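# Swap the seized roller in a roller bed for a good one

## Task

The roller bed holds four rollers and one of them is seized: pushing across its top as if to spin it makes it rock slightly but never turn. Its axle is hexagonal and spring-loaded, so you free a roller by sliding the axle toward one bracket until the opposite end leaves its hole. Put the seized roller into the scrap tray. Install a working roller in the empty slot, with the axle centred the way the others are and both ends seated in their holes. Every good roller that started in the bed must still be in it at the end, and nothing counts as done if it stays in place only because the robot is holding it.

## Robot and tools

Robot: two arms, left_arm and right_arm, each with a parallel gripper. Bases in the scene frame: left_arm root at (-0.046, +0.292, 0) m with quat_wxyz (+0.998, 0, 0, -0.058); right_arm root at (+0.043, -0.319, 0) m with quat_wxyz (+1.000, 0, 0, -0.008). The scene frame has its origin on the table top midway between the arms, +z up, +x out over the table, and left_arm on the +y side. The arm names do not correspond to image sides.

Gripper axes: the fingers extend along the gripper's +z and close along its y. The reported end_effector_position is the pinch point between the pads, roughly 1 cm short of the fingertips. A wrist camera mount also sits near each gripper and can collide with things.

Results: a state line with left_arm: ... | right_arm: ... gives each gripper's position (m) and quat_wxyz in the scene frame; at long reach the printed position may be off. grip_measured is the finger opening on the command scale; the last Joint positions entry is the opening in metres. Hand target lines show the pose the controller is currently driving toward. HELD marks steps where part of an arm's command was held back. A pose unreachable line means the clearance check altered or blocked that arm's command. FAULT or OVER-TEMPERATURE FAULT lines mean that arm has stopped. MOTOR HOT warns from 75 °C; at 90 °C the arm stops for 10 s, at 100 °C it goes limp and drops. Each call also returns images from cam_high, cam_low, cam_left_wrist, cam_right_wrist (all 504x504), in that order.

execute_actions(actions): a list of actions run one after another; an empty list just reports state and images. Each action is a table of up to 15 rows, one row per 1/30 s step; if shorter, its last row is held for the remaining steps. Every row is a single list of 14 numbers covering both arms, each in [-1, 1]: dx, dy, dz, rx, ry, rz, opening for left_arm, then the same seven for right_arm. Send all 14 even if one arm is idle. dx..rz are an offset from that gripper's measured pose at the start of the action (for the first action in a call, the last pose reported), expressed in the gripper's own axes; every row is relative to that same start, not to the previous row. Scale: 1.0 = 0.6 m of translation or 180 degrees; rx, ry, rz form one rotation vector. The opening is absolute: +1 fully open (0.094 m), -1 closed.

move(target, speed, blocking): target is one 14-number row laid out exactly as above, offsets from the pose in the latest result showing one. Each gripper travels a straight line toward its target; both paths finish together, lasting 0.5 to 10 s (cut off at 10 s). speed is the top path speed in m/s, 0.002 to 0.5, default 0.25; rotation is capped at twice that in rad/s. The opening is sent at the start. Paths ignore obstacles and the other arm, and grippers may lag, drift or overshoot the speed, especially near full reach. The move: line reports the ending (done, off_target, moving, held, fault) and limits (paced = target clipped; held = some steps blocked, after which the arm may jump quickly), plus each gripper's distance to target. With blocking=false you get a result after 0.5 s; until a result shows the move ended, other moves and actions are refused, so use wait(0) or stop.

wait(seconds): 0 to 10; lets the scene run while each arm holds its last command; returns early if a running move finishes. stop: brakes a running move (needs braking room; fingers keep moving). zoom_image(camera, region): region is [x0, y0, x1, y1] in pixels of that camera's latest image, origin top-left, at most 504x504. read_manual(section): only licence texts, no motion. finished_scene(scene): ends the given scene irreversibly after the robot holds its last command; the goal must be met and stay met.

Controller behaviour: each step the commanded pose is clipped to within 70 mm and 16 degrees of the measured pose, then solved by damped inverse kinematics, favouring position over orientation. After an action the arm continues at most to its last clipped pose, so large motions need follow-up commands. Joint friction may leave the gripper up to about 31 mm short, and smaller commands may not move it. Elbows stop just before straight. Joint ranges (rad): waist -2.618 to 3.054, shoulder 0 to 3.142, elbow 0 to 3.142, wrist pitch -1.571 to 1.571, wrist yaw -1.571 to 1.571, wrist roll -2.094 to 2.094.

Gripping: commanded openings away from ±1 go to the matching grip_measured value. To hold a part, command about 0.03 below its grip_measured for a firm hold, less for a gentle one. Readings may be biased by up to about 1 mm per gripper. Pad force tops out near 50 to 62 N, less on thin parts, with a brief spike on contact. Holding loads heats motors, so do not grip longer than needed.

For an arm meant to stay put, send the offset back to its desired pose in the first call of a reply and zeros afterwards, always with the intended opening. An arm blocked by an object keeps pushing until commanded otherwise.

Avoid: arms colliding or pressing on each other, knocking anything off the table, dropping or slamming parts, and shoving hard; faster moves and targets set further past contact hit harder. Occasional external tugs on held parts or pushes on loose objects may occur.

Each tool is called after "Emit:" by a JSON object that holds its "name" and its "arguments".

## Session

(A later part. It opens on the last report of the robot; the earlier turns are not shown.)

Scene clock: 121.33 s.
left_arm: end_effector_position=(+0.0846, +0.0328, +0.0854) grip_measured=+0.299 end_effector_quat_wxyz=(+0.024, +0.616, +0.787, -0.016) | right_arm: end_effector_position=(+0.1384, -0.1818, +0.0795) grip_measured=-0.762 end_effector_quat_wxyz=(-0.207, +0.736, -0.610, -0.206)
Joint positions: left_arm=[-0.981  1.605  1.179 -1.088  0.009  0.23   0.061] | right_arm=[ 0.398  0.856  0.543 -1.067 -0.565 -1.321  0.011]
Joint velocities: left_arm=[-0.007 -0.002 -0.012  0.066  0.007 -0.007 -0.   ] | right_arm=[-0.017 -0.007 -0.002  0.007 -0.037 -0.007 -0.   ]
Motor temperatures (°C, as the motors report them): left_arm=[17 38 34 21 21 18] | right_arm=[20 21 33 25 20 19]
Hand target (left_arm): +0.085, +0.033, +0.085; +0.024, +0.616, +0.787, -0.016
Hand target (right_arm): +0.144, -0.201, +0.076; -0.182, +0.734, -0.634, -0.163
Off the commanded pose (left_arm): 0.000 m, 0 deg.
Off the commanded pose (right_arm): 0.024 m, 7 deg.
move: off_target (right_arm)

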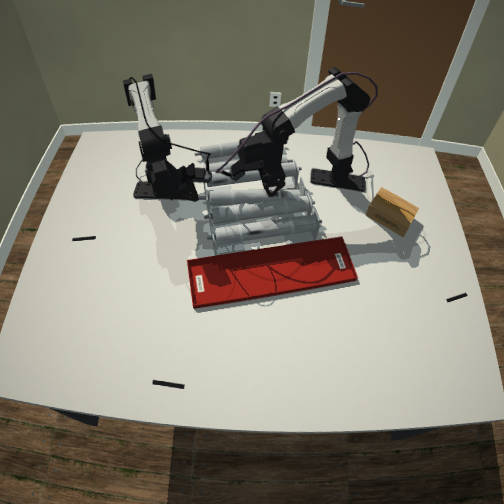

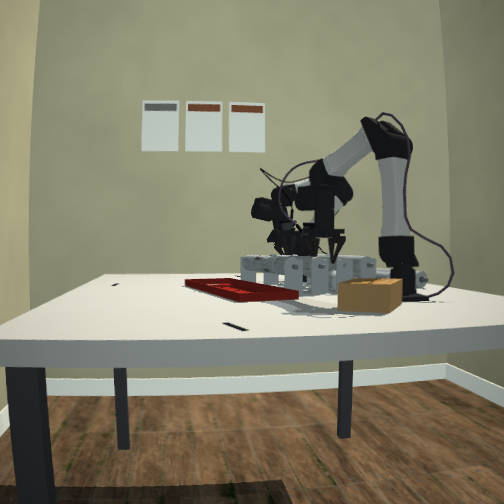

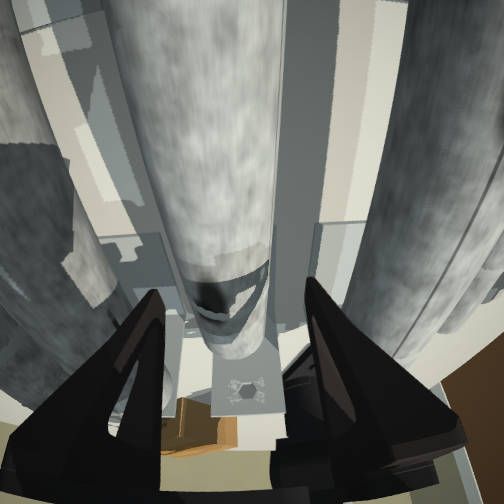

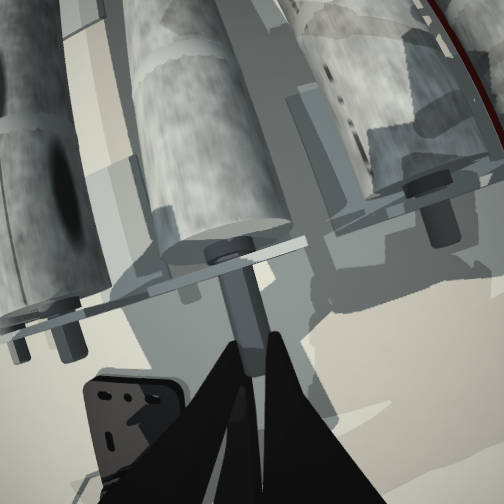

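The far end dropped. Descend, grip, lift.

Emit:
{"name": "move", "arguments": {"target": [0,0,0.05,0,0,0,0.3, 0,0,0,0,0,0,-1], "speed": 0.08}}

Emit:
{"name": "move", "arguments": {"target": [0,0,0,0,0,0,-0.3, 0,0,0,0,0,0,-1]}}

Emit:
{"name": "move", "arguments": {"target": [0,0,-0.13,0,0,0,-0.3, 0,0,0,0,0,0,-1], "speed": 0.06}}

Scene clock: 124.90 s.
left_arm: end_effector_position=(+0.0872, +0.0278, +0.0660) grip_measured=+0.299 end_effector_quat_wxyz=(+0.037, +0.616, +0.787, -0.022) | right_arm: end_effector_position=(+0.1377, -0.1813, +0.0792) grip_measured=-0.763 end_effector_quat_wxyz=(-0.208, +0.737, -0.608, -0.208)
Joint positions: left_arm=[-0.981  1.617  1.111 -0.98   0.009  0.23   0.061] | right_arm=[ 0.398  0.857  0.541 -1.066 -0.57  -1.325  0.011]
Joint velocities: left_arm=[-0.012  0.002  0.012  0.007  0.051  0.051 -0.   ] | right_arm=[ 0.017 -0.017 -0.007  0.037  0.007  0.095  0.   ]
Motor temperatures (°C, as the motors report them): left_arm=[17 38 34 21 21 18] | right_arm=[20 21 33 25 20 19]
Hand target (left_arm): +0.085, +0.032, +0.056; +0.024, +0.616, +0.787, -0.016
Hand target (right_arm): +0.138, -0.182, +0.079; -0.207, +0.736, -0.610, -0.206
Off the commanded pose (left_arm): 0.011 m, 2 deg.
Off the commanded pose (right_arm): 0.001 m, 0 deg.
move: off_target (left_arm)

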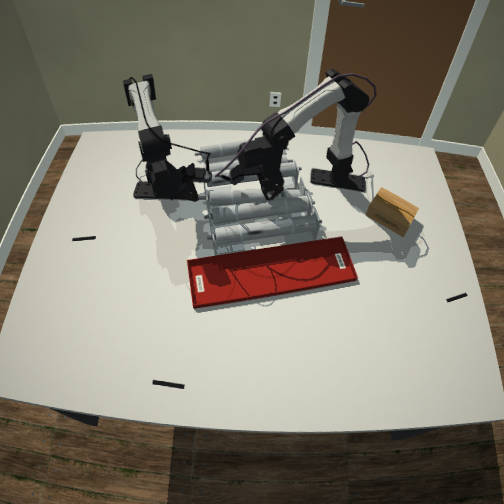

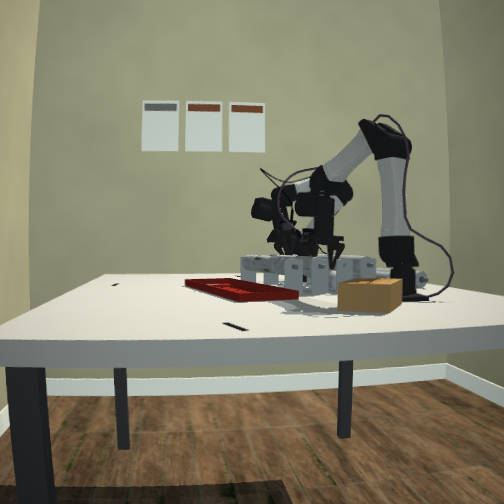

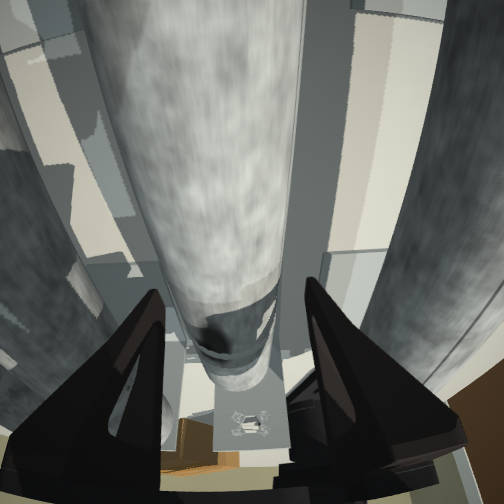

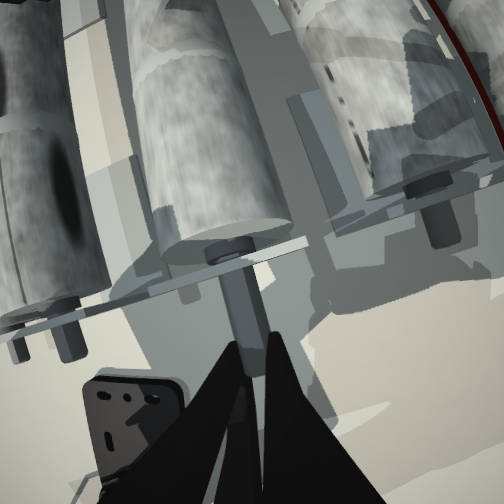

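Scene clock: 125.40 s.
left_arm: end_effector_position=(+0.0891, +0.0278, +0.0733) grip_measured=-0.298 end_effector_quat_wxyz=(+0.046, +0.616, +0.786, -0.022) | right_arm: end_effector_position=(+0.1377, -0.1813, +0.0792) grip_measured=-0.763 end_effector_quat_wxyz=(-0.208, +0.737, -0.608, -0.208)
Joint positions: left_arm=[-0.98   1.598  1.12  -0.991  0.001  0.232  0.033] | right_arm=[ 0.398  0.857  0.541 -1.066 -0.57  -1.325  0.011]
Joint velocities: left_arm=[-0.007 -0.017 -0.007  0.051  0.051  0.007 -0.   ] | right_arm=[ 0.012  0.007 -0.002 -0.007 -0.037  0.081 -0.001]
Motor temperatures (°C, as the motors report them): left_arm=[17 38 34 21 21 18] | right_arm=[20 21 33 25 20 19]
Hand target (left_arm): +0.087, +0.028, +0.066; +0.037, +0.616, +0.787, -0.022
Hand target (right_arm): +0.138, -0.181, +0.079; -0.208, +0.737, -0.608, -0.208
Off the commanded pose (left_arm): 0.008 m, 1 deg.
Off the commanded pose (right_arm): 0.000 m, 0 deg.
move: done

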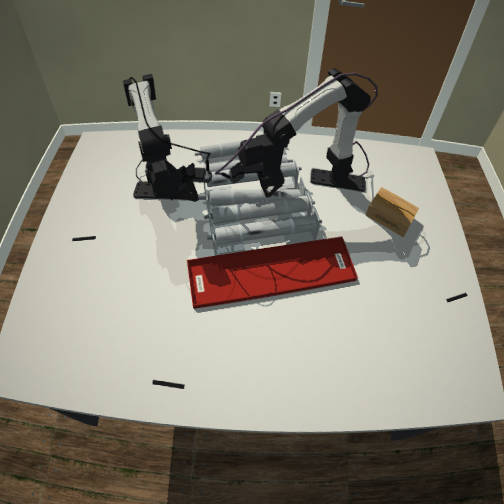

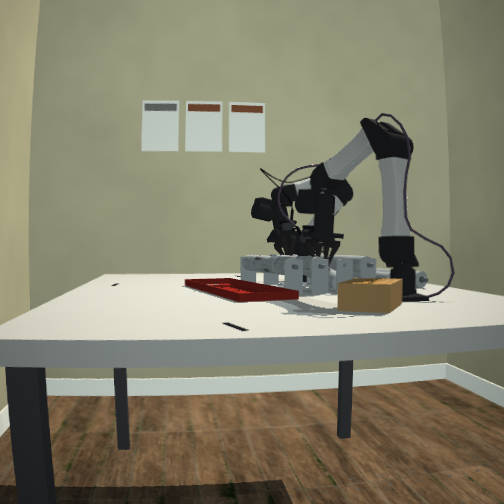

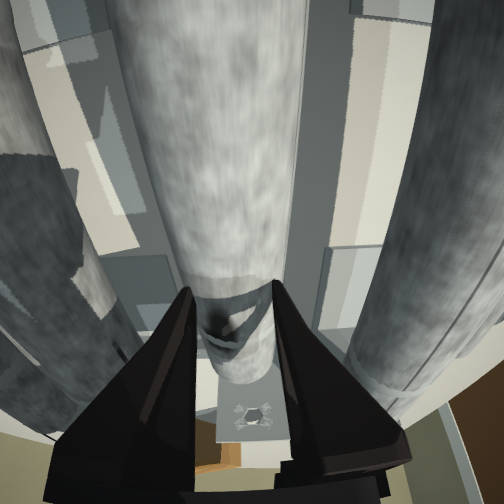

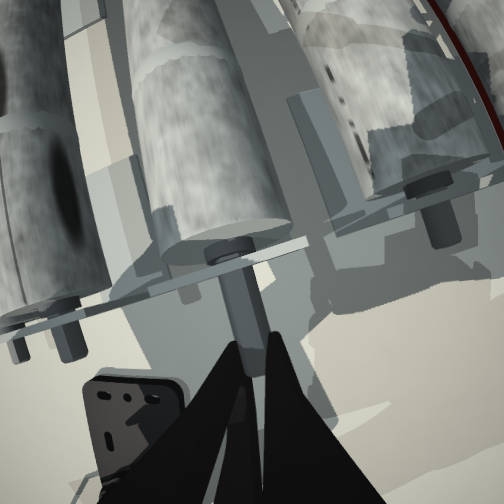

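Scene clock: 127.20 s.
left_arm: end_effector_position=(+0.0868, +0.0323, +0.1448) grip_measured=-0.299 end_effector_quat_wxyz=(+0.043, +0.616, +0.786, -0.020) | right_arm: end_effector_position=(+0.1377, -0.1813, +0.0792) grip_measured=-0.763 end_effector_quat_wxyz=(-0.208, +0.737, -0.608, -0.208)
Joint positions: left_arm=[-0.98   1.56   1.367 -1.284  0.001  0.232  0.033] | right_arm=[ 0.398  0.857  0.541 -1.066 -0.57  -1.325  0.011]
Joint velocities: left_arm=[-0.017 -0.012 -0.007 -0.022  0.022  0.007 -0.   ] | right_arm=[-0.007  0.017 -0.017 -0.007 -0.022  0.007 -0.   ]
Motor temperatures (°C, as the motors report them): left_arm=[17 38 34 21 21 18] | right_arm=[20 20 33 25 20 19]
Hand target (left_arm): +0.086, +0.033, +0.151; +0.046, +0.616, +0.786, -0.022
Hand target (right_arm): +0.138, -0.181, +0.079; -0.208, +0.737, -0.608, -0.208
Off the commanded pose (left_arm): 0.007 m, 0 deg.
Off the commanded pose (right_arm): 0.000 m, 0 deg.
move: done

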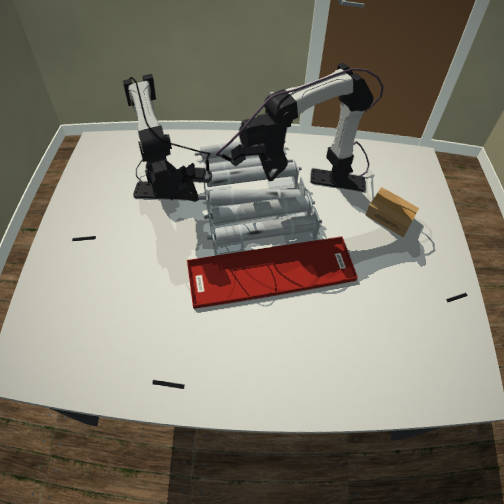

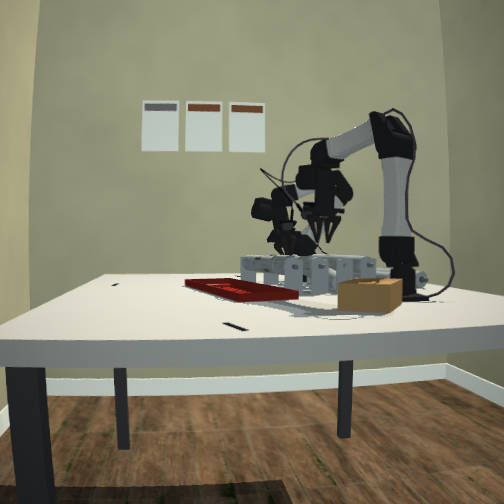

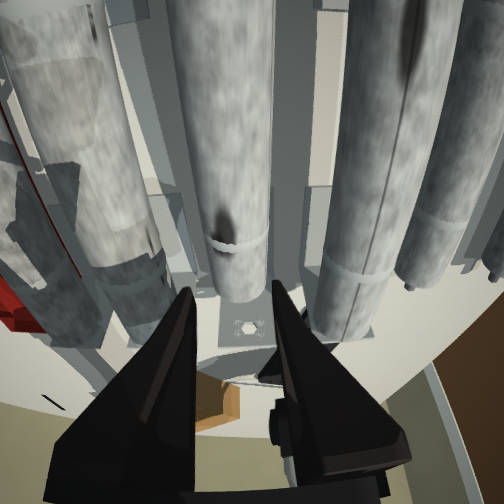

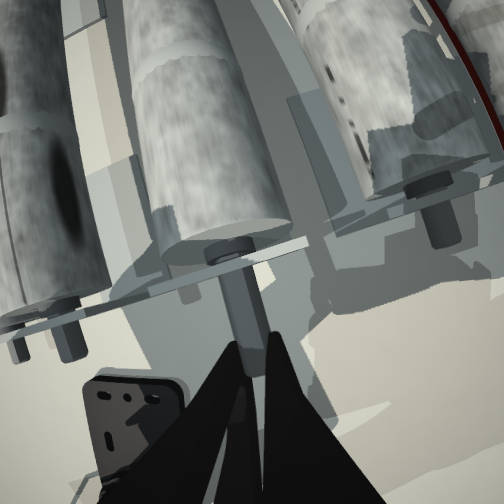

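Missed; go deeper.

Emit:
{"name": "move", "arguments": {"target": [0,0,0.19,0,0,0,0.2, 0,0,0,0,0,0,-1], "speed": 0.08}}

Emit:
{"name": "move", "arguments": {"target": [0,0,0,0,0,0,-0.3, 0,0,0,0,0,0,-1]}}

Scene clock: 131.50 s.
left_arm: end_effector_position=(+0.0932, +0.0197, +0.0410) grip_measured=+0.199 end_effector_quat_wxyz=(+0.055, +0.616, +0.786, -0.026) | right_arm: end_effector_position=(+0.1377, -0.1813, +0.0792) grip_measured=-0.763 end_effector_quat_wxyz=(-0.208, +0.737, -0.608, -0.208)
Joint positions: left_arm=[-0.98   1.653  1.041 -0.838  0.001  0.232  0.056] | right_arm=[ 0.398  0.857  0.541 -1.066 -0.57  -1.325  0.011]
Joint velocities: left_arm=[-0.012  0.002  0.012  0.051 -0.066 -0.007 -0.   ] | right_arm=[-0.007  0.002  0.012  0.007 -0.081 -0.051 -0.001]
Motor temperatures (°C, as the motors report them): left_arm=[17 38 34 20 21 18] | right_arm=[20 20 33 25 20 19]
Hand target (left_arm): +0.092, +0.025, +0.031; +0.043, +0.616, +0.786, -0.020
Hand target (right_arm): +0.138, -0.181, +0.079; -0.208, +0.737, -0.608, -0.208
Off the commanded pose (left_arm): 0.010 m, 2 deg.
Off the commanded pose (right_arm): 0.000 m, 0 deg.
move: done

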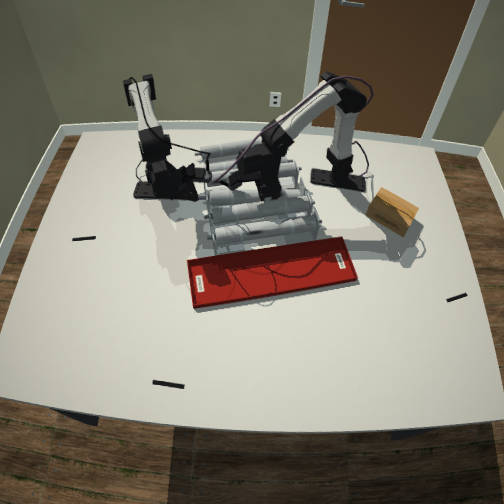

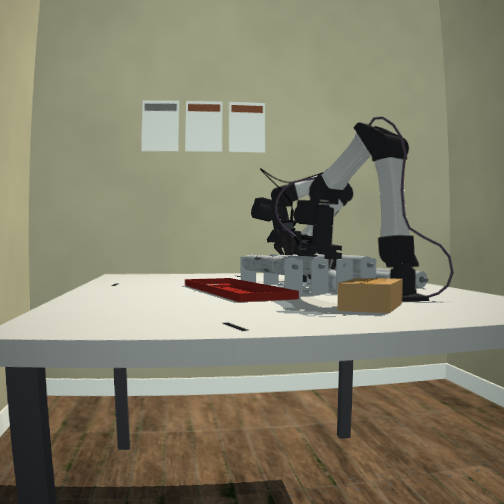

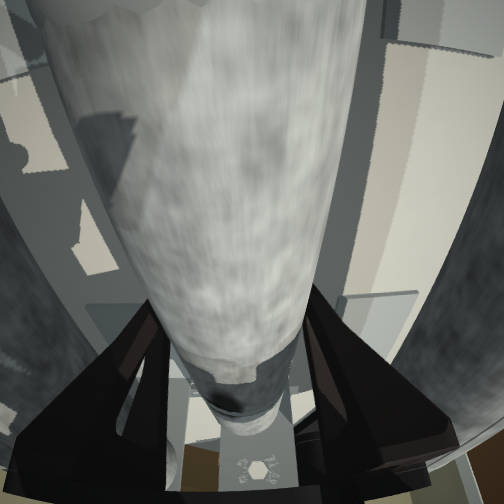

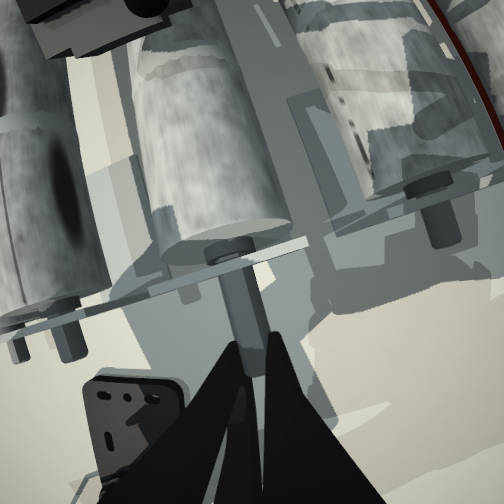

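Scene clock: 132.00 s.
left_arm: end_effector_position=(+0.0925, +0.0192, +0.0410) grip_measured=+0.008 end_effector_quat_wxyz=(+0.054, +0.620, +0.782, -0.028) | right_arm: end_effector_position=(+0.1377, -0.1813, +0.0792) grip_measured=-0.763 end_effector_quat_wxyz=(-0.208, +0.737, -0.608, -0.208)
Joint positions: left_arm=[-0.981  1.653  1.041 -0.837  0.005  0.243  0.047] | right_arm=[ 0.398  0.857  0.541 -1.066 -0.57  -1.325  0.011]
Joint velocities: left_arm=[ 0.002 -0.002  0.012 -0.007  0.007 -0.037  0.001] | right_arm=[ 0.012  0.002  0.002 -0.022  0.007  0.037 -0.002]
Motor temperatures (°C, as the motors report them): left_arm=[17 38 34 20 21 18] | right_arm=[20 20 33 25 20 19]
Hand target (left_arm): +0.093, +0.020, +0.041; +0.055, +0.616, +0.785, -0.026
Hand target (right_arm): +0.138, -0.181, +0.079; -0.208, +0.737, -0.608, -0.208
Off the commanded pose (left_arm): 0.001 m, 1 deg.
Off the commanded pose (right_arm): 0.000 m, 0 deg.
move: done

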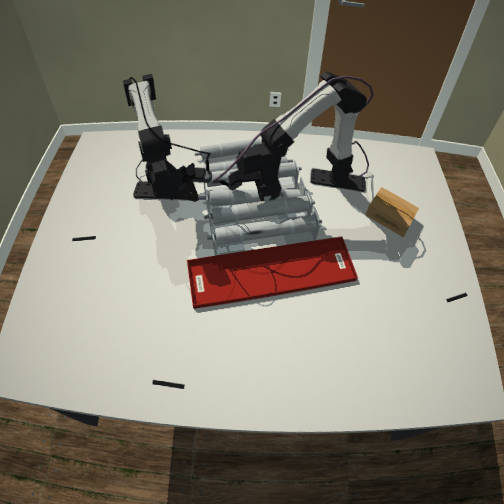

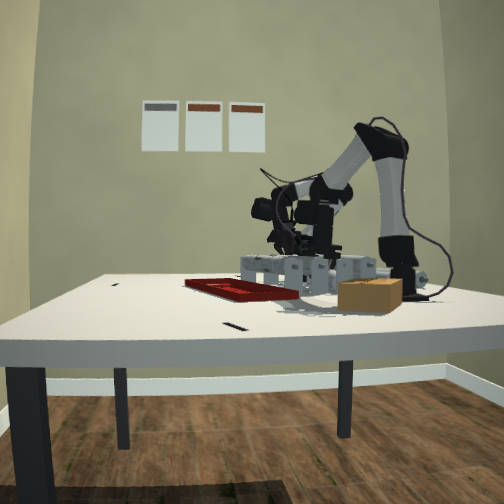

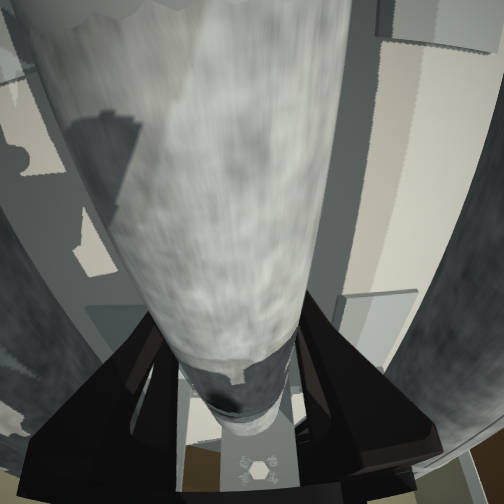

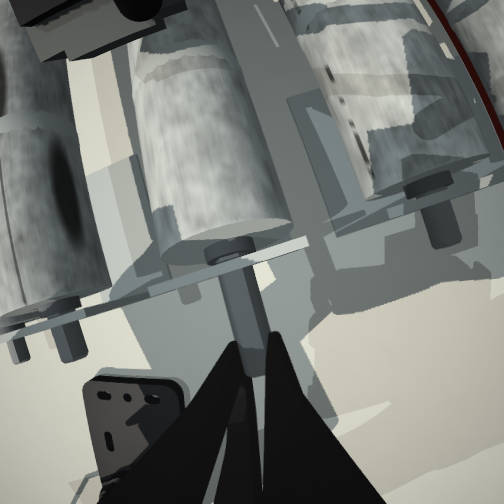

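Emit:
{"name": "move", "arguments": {"target": [0,0,-0.13,0,0.1,0,-0.3, 0,0,0,0,0,0,-1], "speed": 0.05}}

Scene clock: 137.47 s.
left_arm: end_effector_position=(+0.0912, +0.0226, +0.0969) grip_measured=+0.008 end_effector_quat_wxyz=(-0.069, +0.620, +0.779, +0.062) | right_arm: end_effector_position=(+0.1374, -0.1803, +0.0709) grip_measured=-0.764 end_effector_quat_wxyz=(-0.206, +0.740, -0.605, -0.209)
Joint positions: left_arm=[-1.011  1.862  1.512 -1.4   -0.05   0.213  0.047] | right_arm=[ 0.406  0.867  0.512 -1.028 -0.568 -1.325  0.011]
Joint velocities: left_arm=[ 0.012 -0.007  0.002  0.022 -0.081 -0.022  0.   ] | right_arm=[ 0.012  0.012  0.007 -0.095 -0.051  0.007 -0.   ]
Motor temperatures (°C, as the motors report them): left_arm=[17 38 35 20 21 18] | right_arm=[20 20 33 24 20 19]
Hand target (left_arm): +0.088, +0.027, +0.116; -0.069, +0.616, +0.782, +0.068
Hand target (right_arm): +0.138, -0.181, +0.079; -0.208, +0.737, -0.608, -0.208
Off the commanded pose (left_arm): 0.022 m, 1 deg.
Off the commanded pose (right_arm): 0.008 m, 0 deg.
move: off_target (left_arm)

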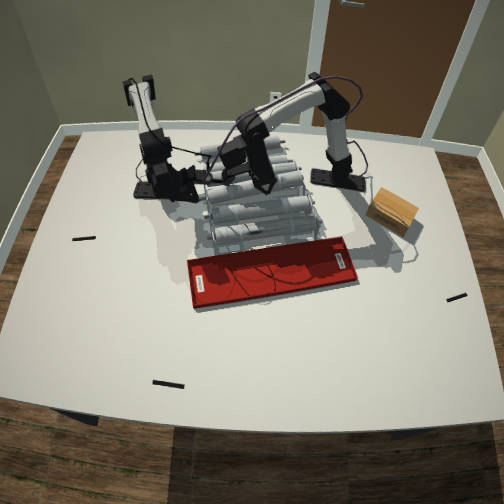

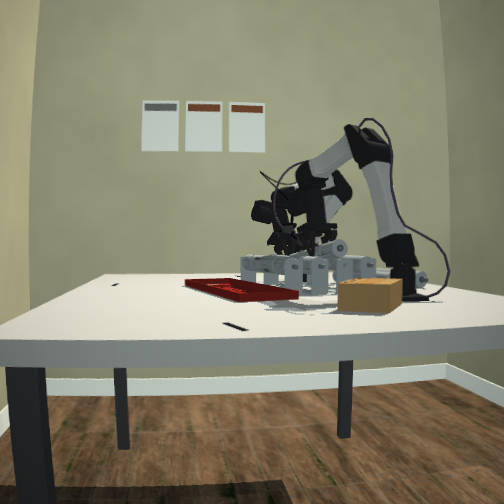

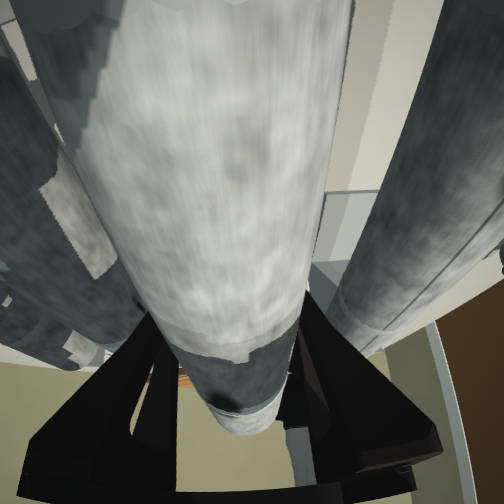

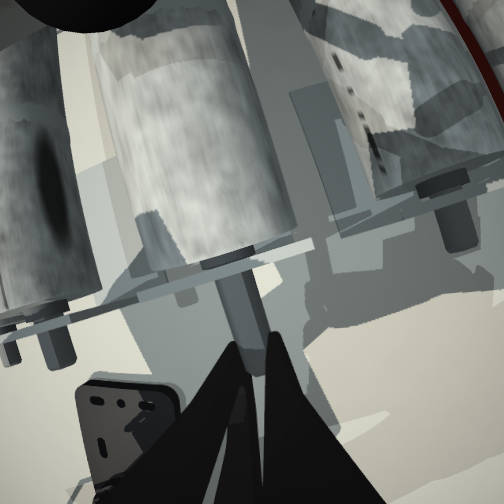

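Release axle, retract right, slide roller out.

Emit:
{"name": "move", "arguments": {"target": [0,0,-0.03,0,0,0,-0.3, 0,0,0,0,0,0,0]}}

Emit:
{"name": "move", "arguments": {"target": [0.07,0,-0.02,0,0,0,-0.3, 0.08,0,-0.15,0,0,0,0], "speed": 0.05}}

Emit:
{"name": "move", "arguments": {"target": [0,0,-0.1,0,-0.05,0,-0.3, 0,0,0,0,0,0,0], "speed": 0.08}}

Scene clock: 141.30 s.
left_arm: end_effector_position=(+0.0922, +0.0227, +0.0991) grip_measured=+0.008 end_effector_quat_wxyz=(-0.077, +0.621, +0.777, +0.068) | right_arm: end_effector_position=(+0.1372, -0.1803, +0.0707) grip_measured=-0.002 end_effector_quat_wxyz=(-0.206, +0.740, -0.605, -0.209)
Joint positions: left_arm=[-1.011  1.881  1.542 -1.43  -0.055  0.215  0.047] | right_arm=[ 0.407  0.867  0.511 -1.027 -0.569 -1.325  0.047]
Joint velocities: left_arm=[-0.012  0.007 -0.012  0.081 -0.051  0.022 -0.   ] | right_arm=[-0.012  0.002  0.002 -0.037 -0.066  0.007 -0.   ]
Motor temperatures (°C, as the motors report them): left_arm=[17 40 36 20 21 18] | right_arm=[20 20 34 24 20 19]
Hand target (left_arm): +0.092, +0.019, +0.114; -0.069, +0.620, +0.779, +0.062
Hand target (right_arm): +0.137, -0.180, +0.071; -0.206, +0.740, -0.605, -0.209
Off the commanded pose (left_arm): 0.016 m, 1 deg.
Off the commanded pose (right_arm): 0.000 m, 0 deg.
move: off_target (left_arm)

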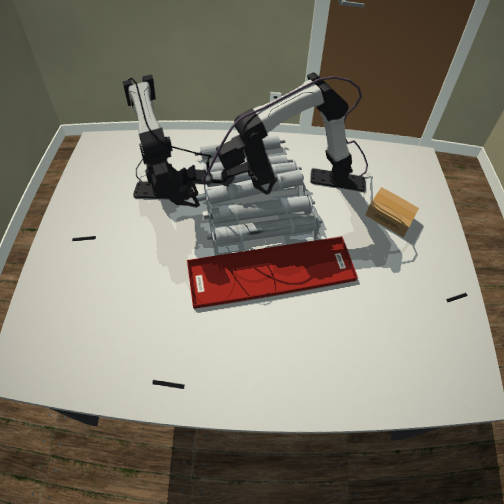

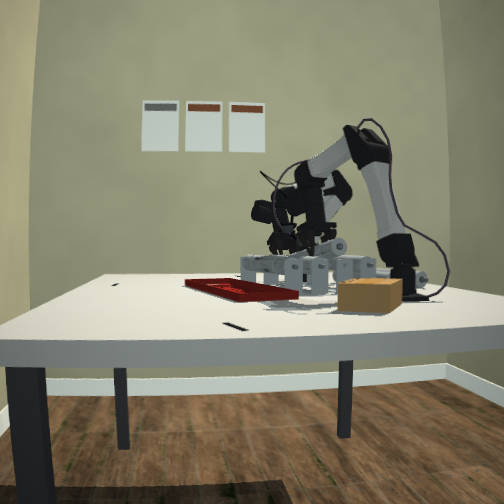

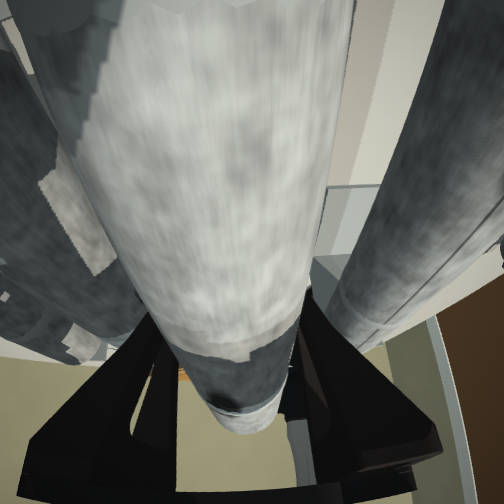

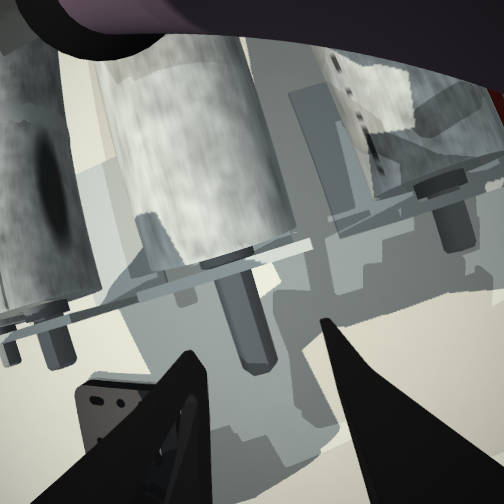

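Scene clock: 143.77 s.
left_arm: end_effector_position=(+0.0912, +0.0265, +0.1001) grip_measured=+0.006 end_effector_quat_wxyz=(-0.044, +0.629, +0.775, +0.051) | right_arm: end_effector_position=(+0.1540, -0.2650, +0.1166) grip_measured=-0.002 end_effector_quat_wxyz=(-0.193, +0.734, -0.623, -0.186)
Joint positions: left_arm=[-1.007  1.795  1.448 -1.347 -0.054  0.236  0.047] | right_arm=[-0.268  1.034  0.777 -1.518 -0.507 -2.071  0.047]
Joint velocities: left_arm=[-0.012  0.002  0.002 -0.066  0.007  0.022  0.   ] | right_arm=[-0.007  0.002 -0.002 -0.037  0.022 -0.022 -0.001]
Motor temperatures (°C, as the motors report them): left_arm=[17 41 35 21 21 18] | right_arm=[20 20 34 24 20 19]
Hand target (left_arm): +0.084, +0.057, +0.118; -0.076, +0.621, +0.777, +0.068
Hand target (right_arm): +0.154, -0.267, +0.120; -0.187, +0.733, -0.625, -0.191
Off the commanded pose (left_arm): 0.040 m, 4 deg.
Off the commanded pose (right_arm): 0.005 m, 4 deg.
joint sent to its limit (right arm) — the command would take joint 6 (wrist roll) past its lower limit, so that joint was sent only as far as its limit.
move: off_target (left_arm, right_arm)

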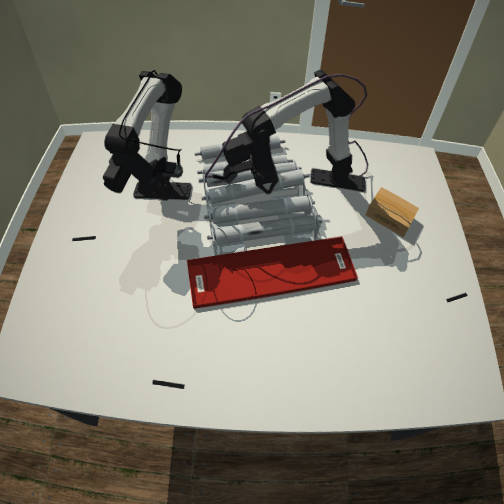

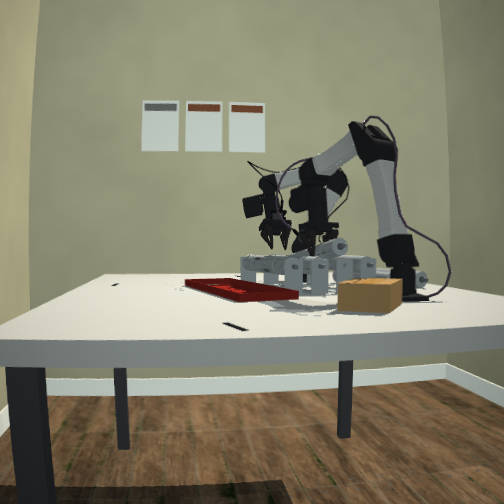

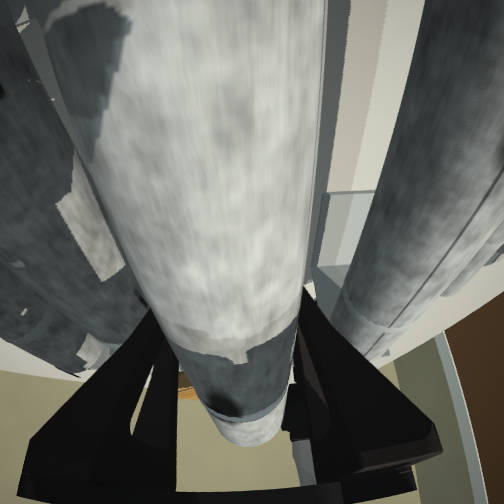

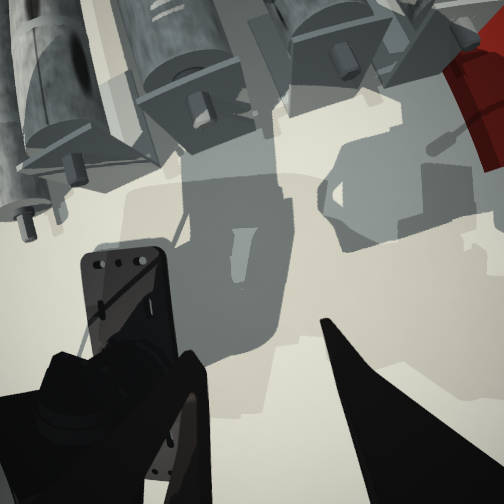

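Scene clock: 145.00 s.
left_arm: end_effector_position=(+0.0943, +0.0219, +0.1094) grip_measured=+0.006 end_effector_quat_wxyz=(-0.021, +0.638, +0.769, +0.042) | right_arm: end_effector_position=(+0.1540, -0.2650, +0.1166) grip_measured=-0.002 end_effector_quat_wxyz=(-0.193, +0.734, -0.623, -0.186)
Joint positions: left_arm=[-1.007  1.766  1.454 -1.332 -0.058  0.26   0.047] | right_arm=[-0.268  1.034  0.777 -1.518 -0.507 -2.071  0.047]
Joint velocities: left_arm=[ 0.012  0.002  0.007  0.007 -0.007 -0.022  0.   ] | right_arm=[-0.007 -0.007  0.002  0.037 -0.022 -0.037 -0.001]
Motor temperatures (°C, as the motors report them): left_arm=[17 41 36 20 21 18] | right_arm=[20 20 34 24 20 19]
Hand target (left_arm): +0.091, +0.020, +0.156; +0.018, +0.632, +0.774, +0.002
Hand target (right_arm): +0.154, -0.265, +0.117; -0.193, +0.734, -0.623, -0.186
Off the commanded pose (left_arm): 0.050 m, 6 deg.
Off the commanded pose (right_arm): 0.000 m, 0 deg.
move: off_target (left_arm)

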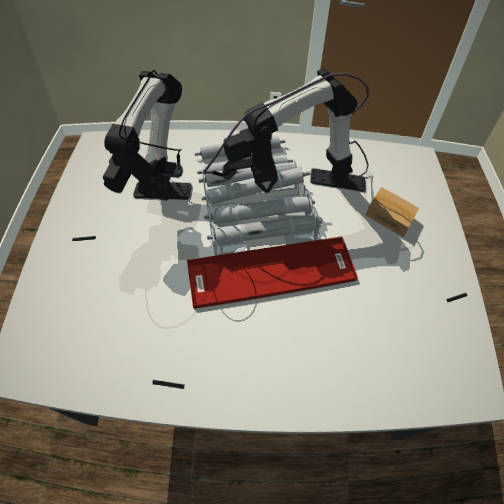

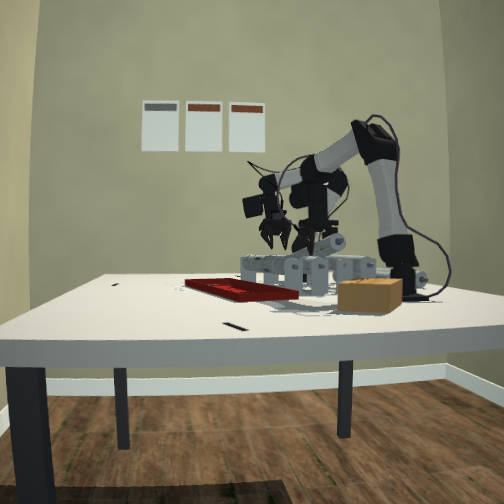

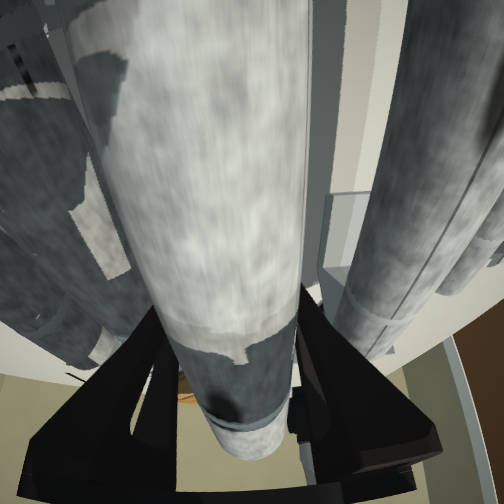

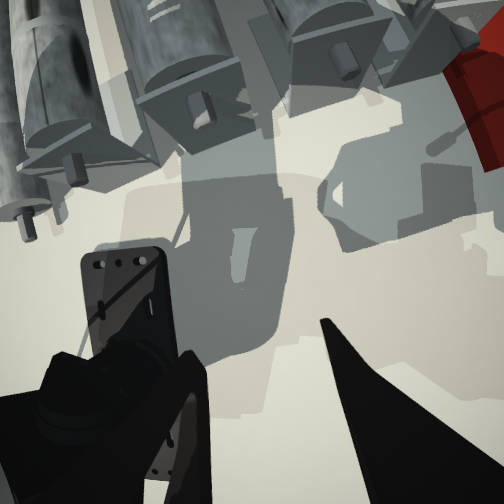

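Emit:
{"name": "move", "arguments": {"target": [0.09,0,0.0,0,0.03,0,-0.3, 0,0,0,0,0,0,0], "speed": 0.04}}

Scene clock: 148.53 s.
left_arm: end_effector_position=(+0.0805, +0.0694, +0.1008) grip_measured=+0.005 end_effector_quat_wxyz=(-0.074, +0.634, +0.766, +0.072) | right_arm: end_effector_position=(+0.1540, -0.2650, +0.1166) grip_measured=-0.002 end_effector_quat_wxyz=(-0.193, +0.734, -0.623, -0.186)
Joint positions: left_arm=[-0.985  1.698  1.323 -1.389 -0.072  0.274  0.047] | right_arm=[-0.268  1.034  0.777 -1.518 -0.507 -2.071  0.047]
Joint velocities: left_arm=[-0.017  0.002  0.022 -0.037 -0.022 -0.007 -0.002] | right_arm=[ 0.007 -0.007 -0.002  0.051 -0.007  0.037  0.   ]
Motor temperatures (°C, as the motors report them): left_arm=[17 43 37 20 21 18] | right_arm=[20 20 34 24 20 19]
Hand target (left_arm): +0.084, +0.075, +0.114; -0.057, +0.635, +0.767, +0.072
Hand target (right_arm): +0.154, -0.265, +0.117; -0.193, +0.734, -0.623, -0.186
Off the commanded pose (left_arm): 0.015 m, 2 deg.
Off the commanded pose (right_arm): 0.000 m, 0 deg.
move: off_target (left_arm)

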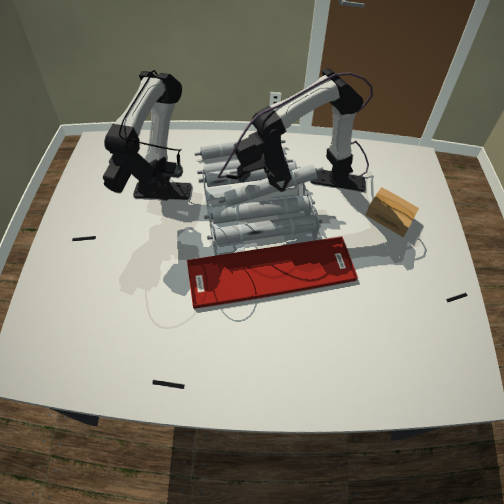

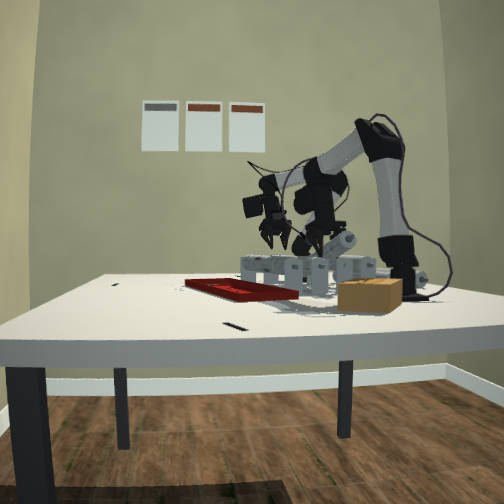

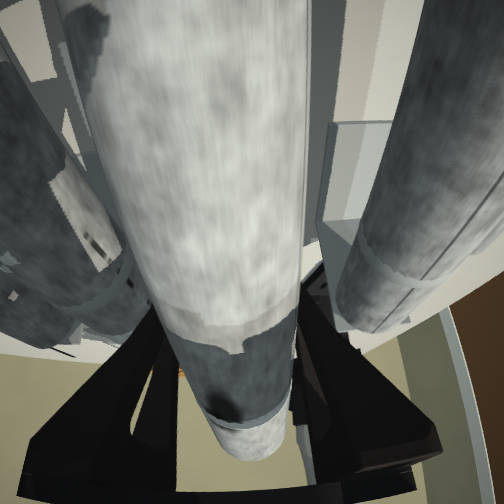

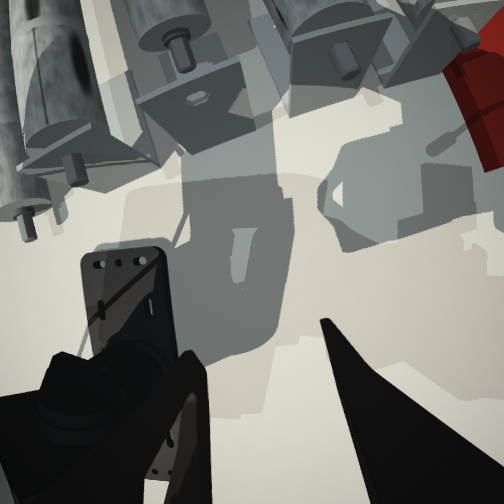

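Out. Lift and level.

Emit:
{"name": "move", "arguments": {"target": [-0.04,0,-0.2,0,-0.09,0,-0.3, 0,0,0,0,0,0,0], "speed": 0.08}}

Emit:
{"name": "move", "arguments": {"target": [-0.02,0.47,0,0,0,0,-0.3, 0,0,0,0,0,0,0], "speed": 0.15}}

Scene clock: 153.50 s.
left_arm: end_effector_position=(+0.0906, +0.0263, +0.1916) grip_measured=+0.005 end_effector_quat_wxyz=(+0.012, +0.635, +0.773, +0.001) | right_arm: end_effector_position=(+0.1540, -0.2650, +0.1166) grip_measured=-0.002 end_effector_quat_wxyz=(-0.193, +0.734, -0.623, -0.186)
Joint positions: left_arm=[-0.985  1.682  1.689 -1.555 -0.011  0.274  0.047] | right_arm=[-0.268  1.034  0.777 -1.518 -0.507 -2.071  0.047]
Joint velocities: left_arm=[-0.017  0.007  0.017  0.022 -0.022 -0.022 -0.   ] | right_arm=[ 0.002 -0.007 -0.012 -0.007 -0.037 -0.066 -0.   ]
Motor temperatures (°C, as the motors report them): left_arm=[17 44 37 20 21 18] | right_arm=[20 20 33 24 20 19]
Hand target (left_arm): +0.087, +0.021, +0.213; +0.045, +0.639, +0.768, -0.022
Hand target (right_arm): +0.154, -0.265, +0.117; -0.193, +0.734, -0.623, -0.186
Off the commanded pose (left_arm): 0.022 m, 3 deg.
Off the commanded pose (right_arm): 0.000 m, 0 deg.
joint sent to its limit (left arm) — the command would take joint 4 (wrist pitch) past its lower limit, so that joint was sent only as far as its limit.
move: off_target (left_arm)

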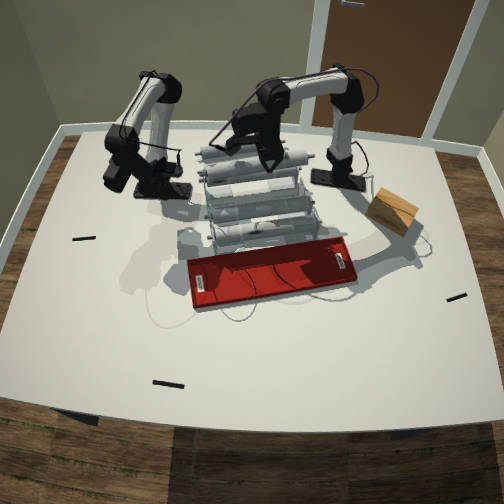

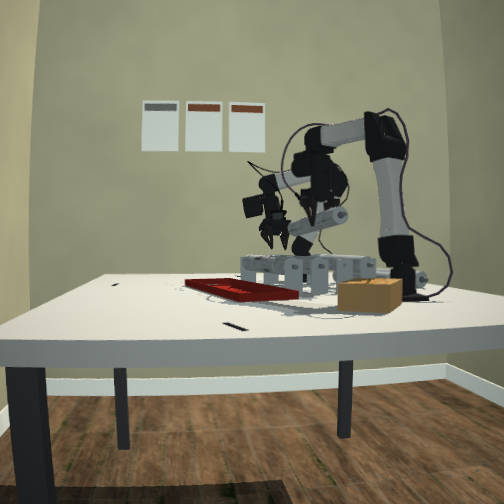

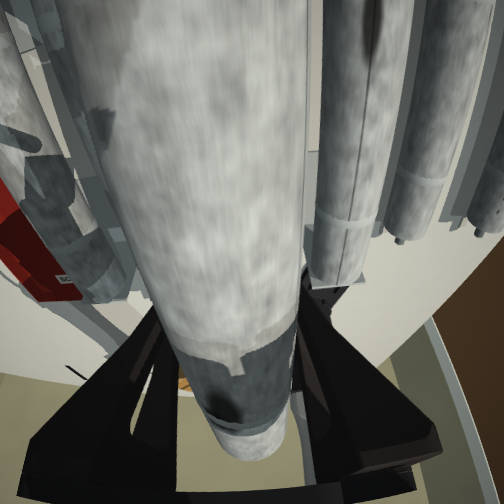

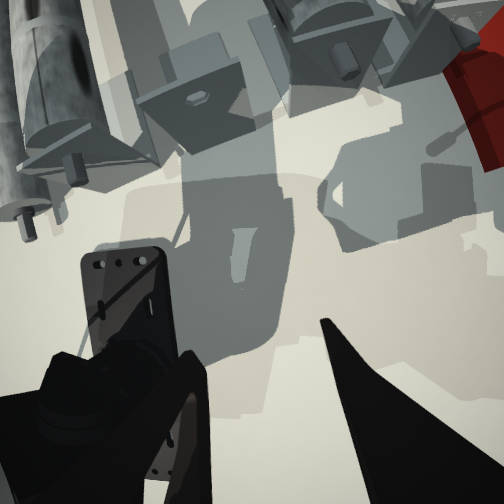

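Scene clock: 155.87 s.
left_arm: end_effector_position=(+0.3675, +0.0766, +0.1721) grip_measured=+0.005 end_effector_quat_wxyz=(+0.086, +0.630, +0.771, +0.028) | right_arm: end_effector_position=(+0.1540, -0.2650, +0.1166) grip_measured=-0.002 end_effector_quat_wxyz=(-0.193, +0.734, -0.623, -0.186)
Joint positions: left_arm=[-0.372  2.275  2.439 -1.555 -0.021  0.883  0.047] | right_arm=[-0.268  1.034  0.777 -1.518 -0.507 -2.071  0.047]
Joint velocities: left_arm=[ 0.007  0.007 -0.007 -0.051 -0.066  0.081  0.   ] | right_arm=[-0.017 -0.022  0.002  0.051 -0.066 -0.007  0.   ]
Motor temperatures (°C, as the motors report them): left_arm=[17 45 37 20 21 18] | right_arm=[20 20 33 24 20 19]
Hand target (left_arm): +0.371, +0.074, +0.197; +0.123, +0.631, +0.765, +0.030
Hand target (right_arm): +0.154, -0.265, +0.117; -0.193, +0.734, -0.623, -0.186
Off the commanded pose (left_arm): 0.026 m, 9 deg.
Off the commanded pose (right_arm): 0.000 m, 0 deg.
joint sent to its limit (left arm) — the command would take joint 4 (wrist pitch) past its lower limit, so that joint was sent only as far as its limit.
move: off_target (left_arm)

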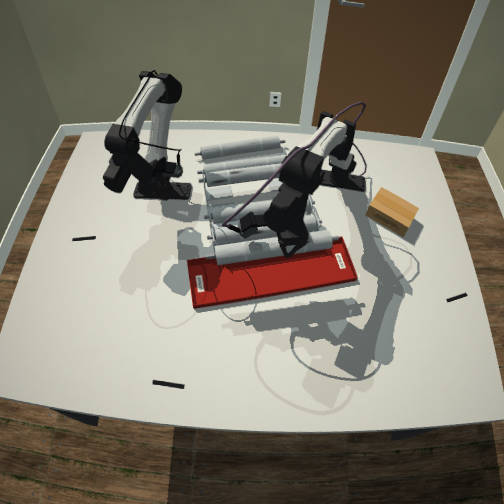

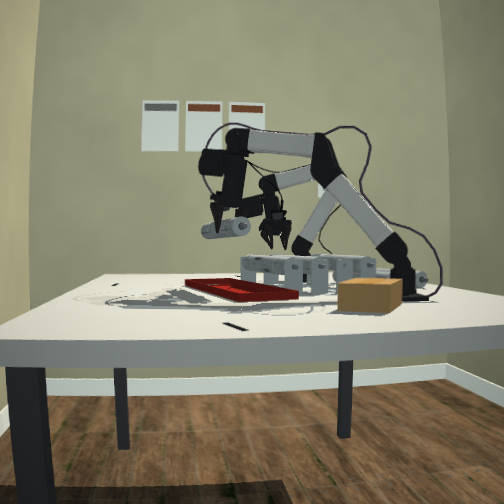

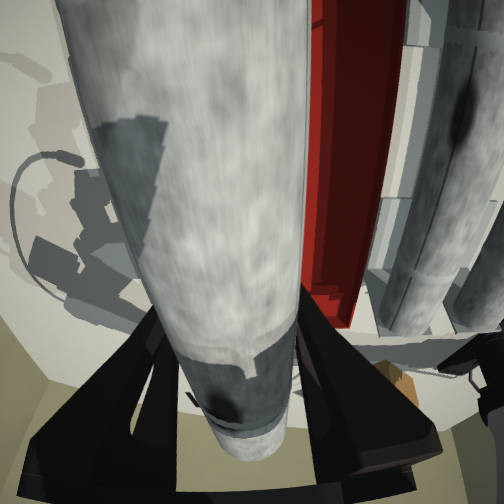

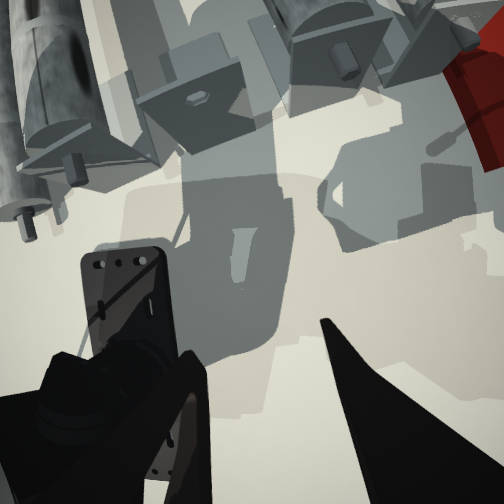

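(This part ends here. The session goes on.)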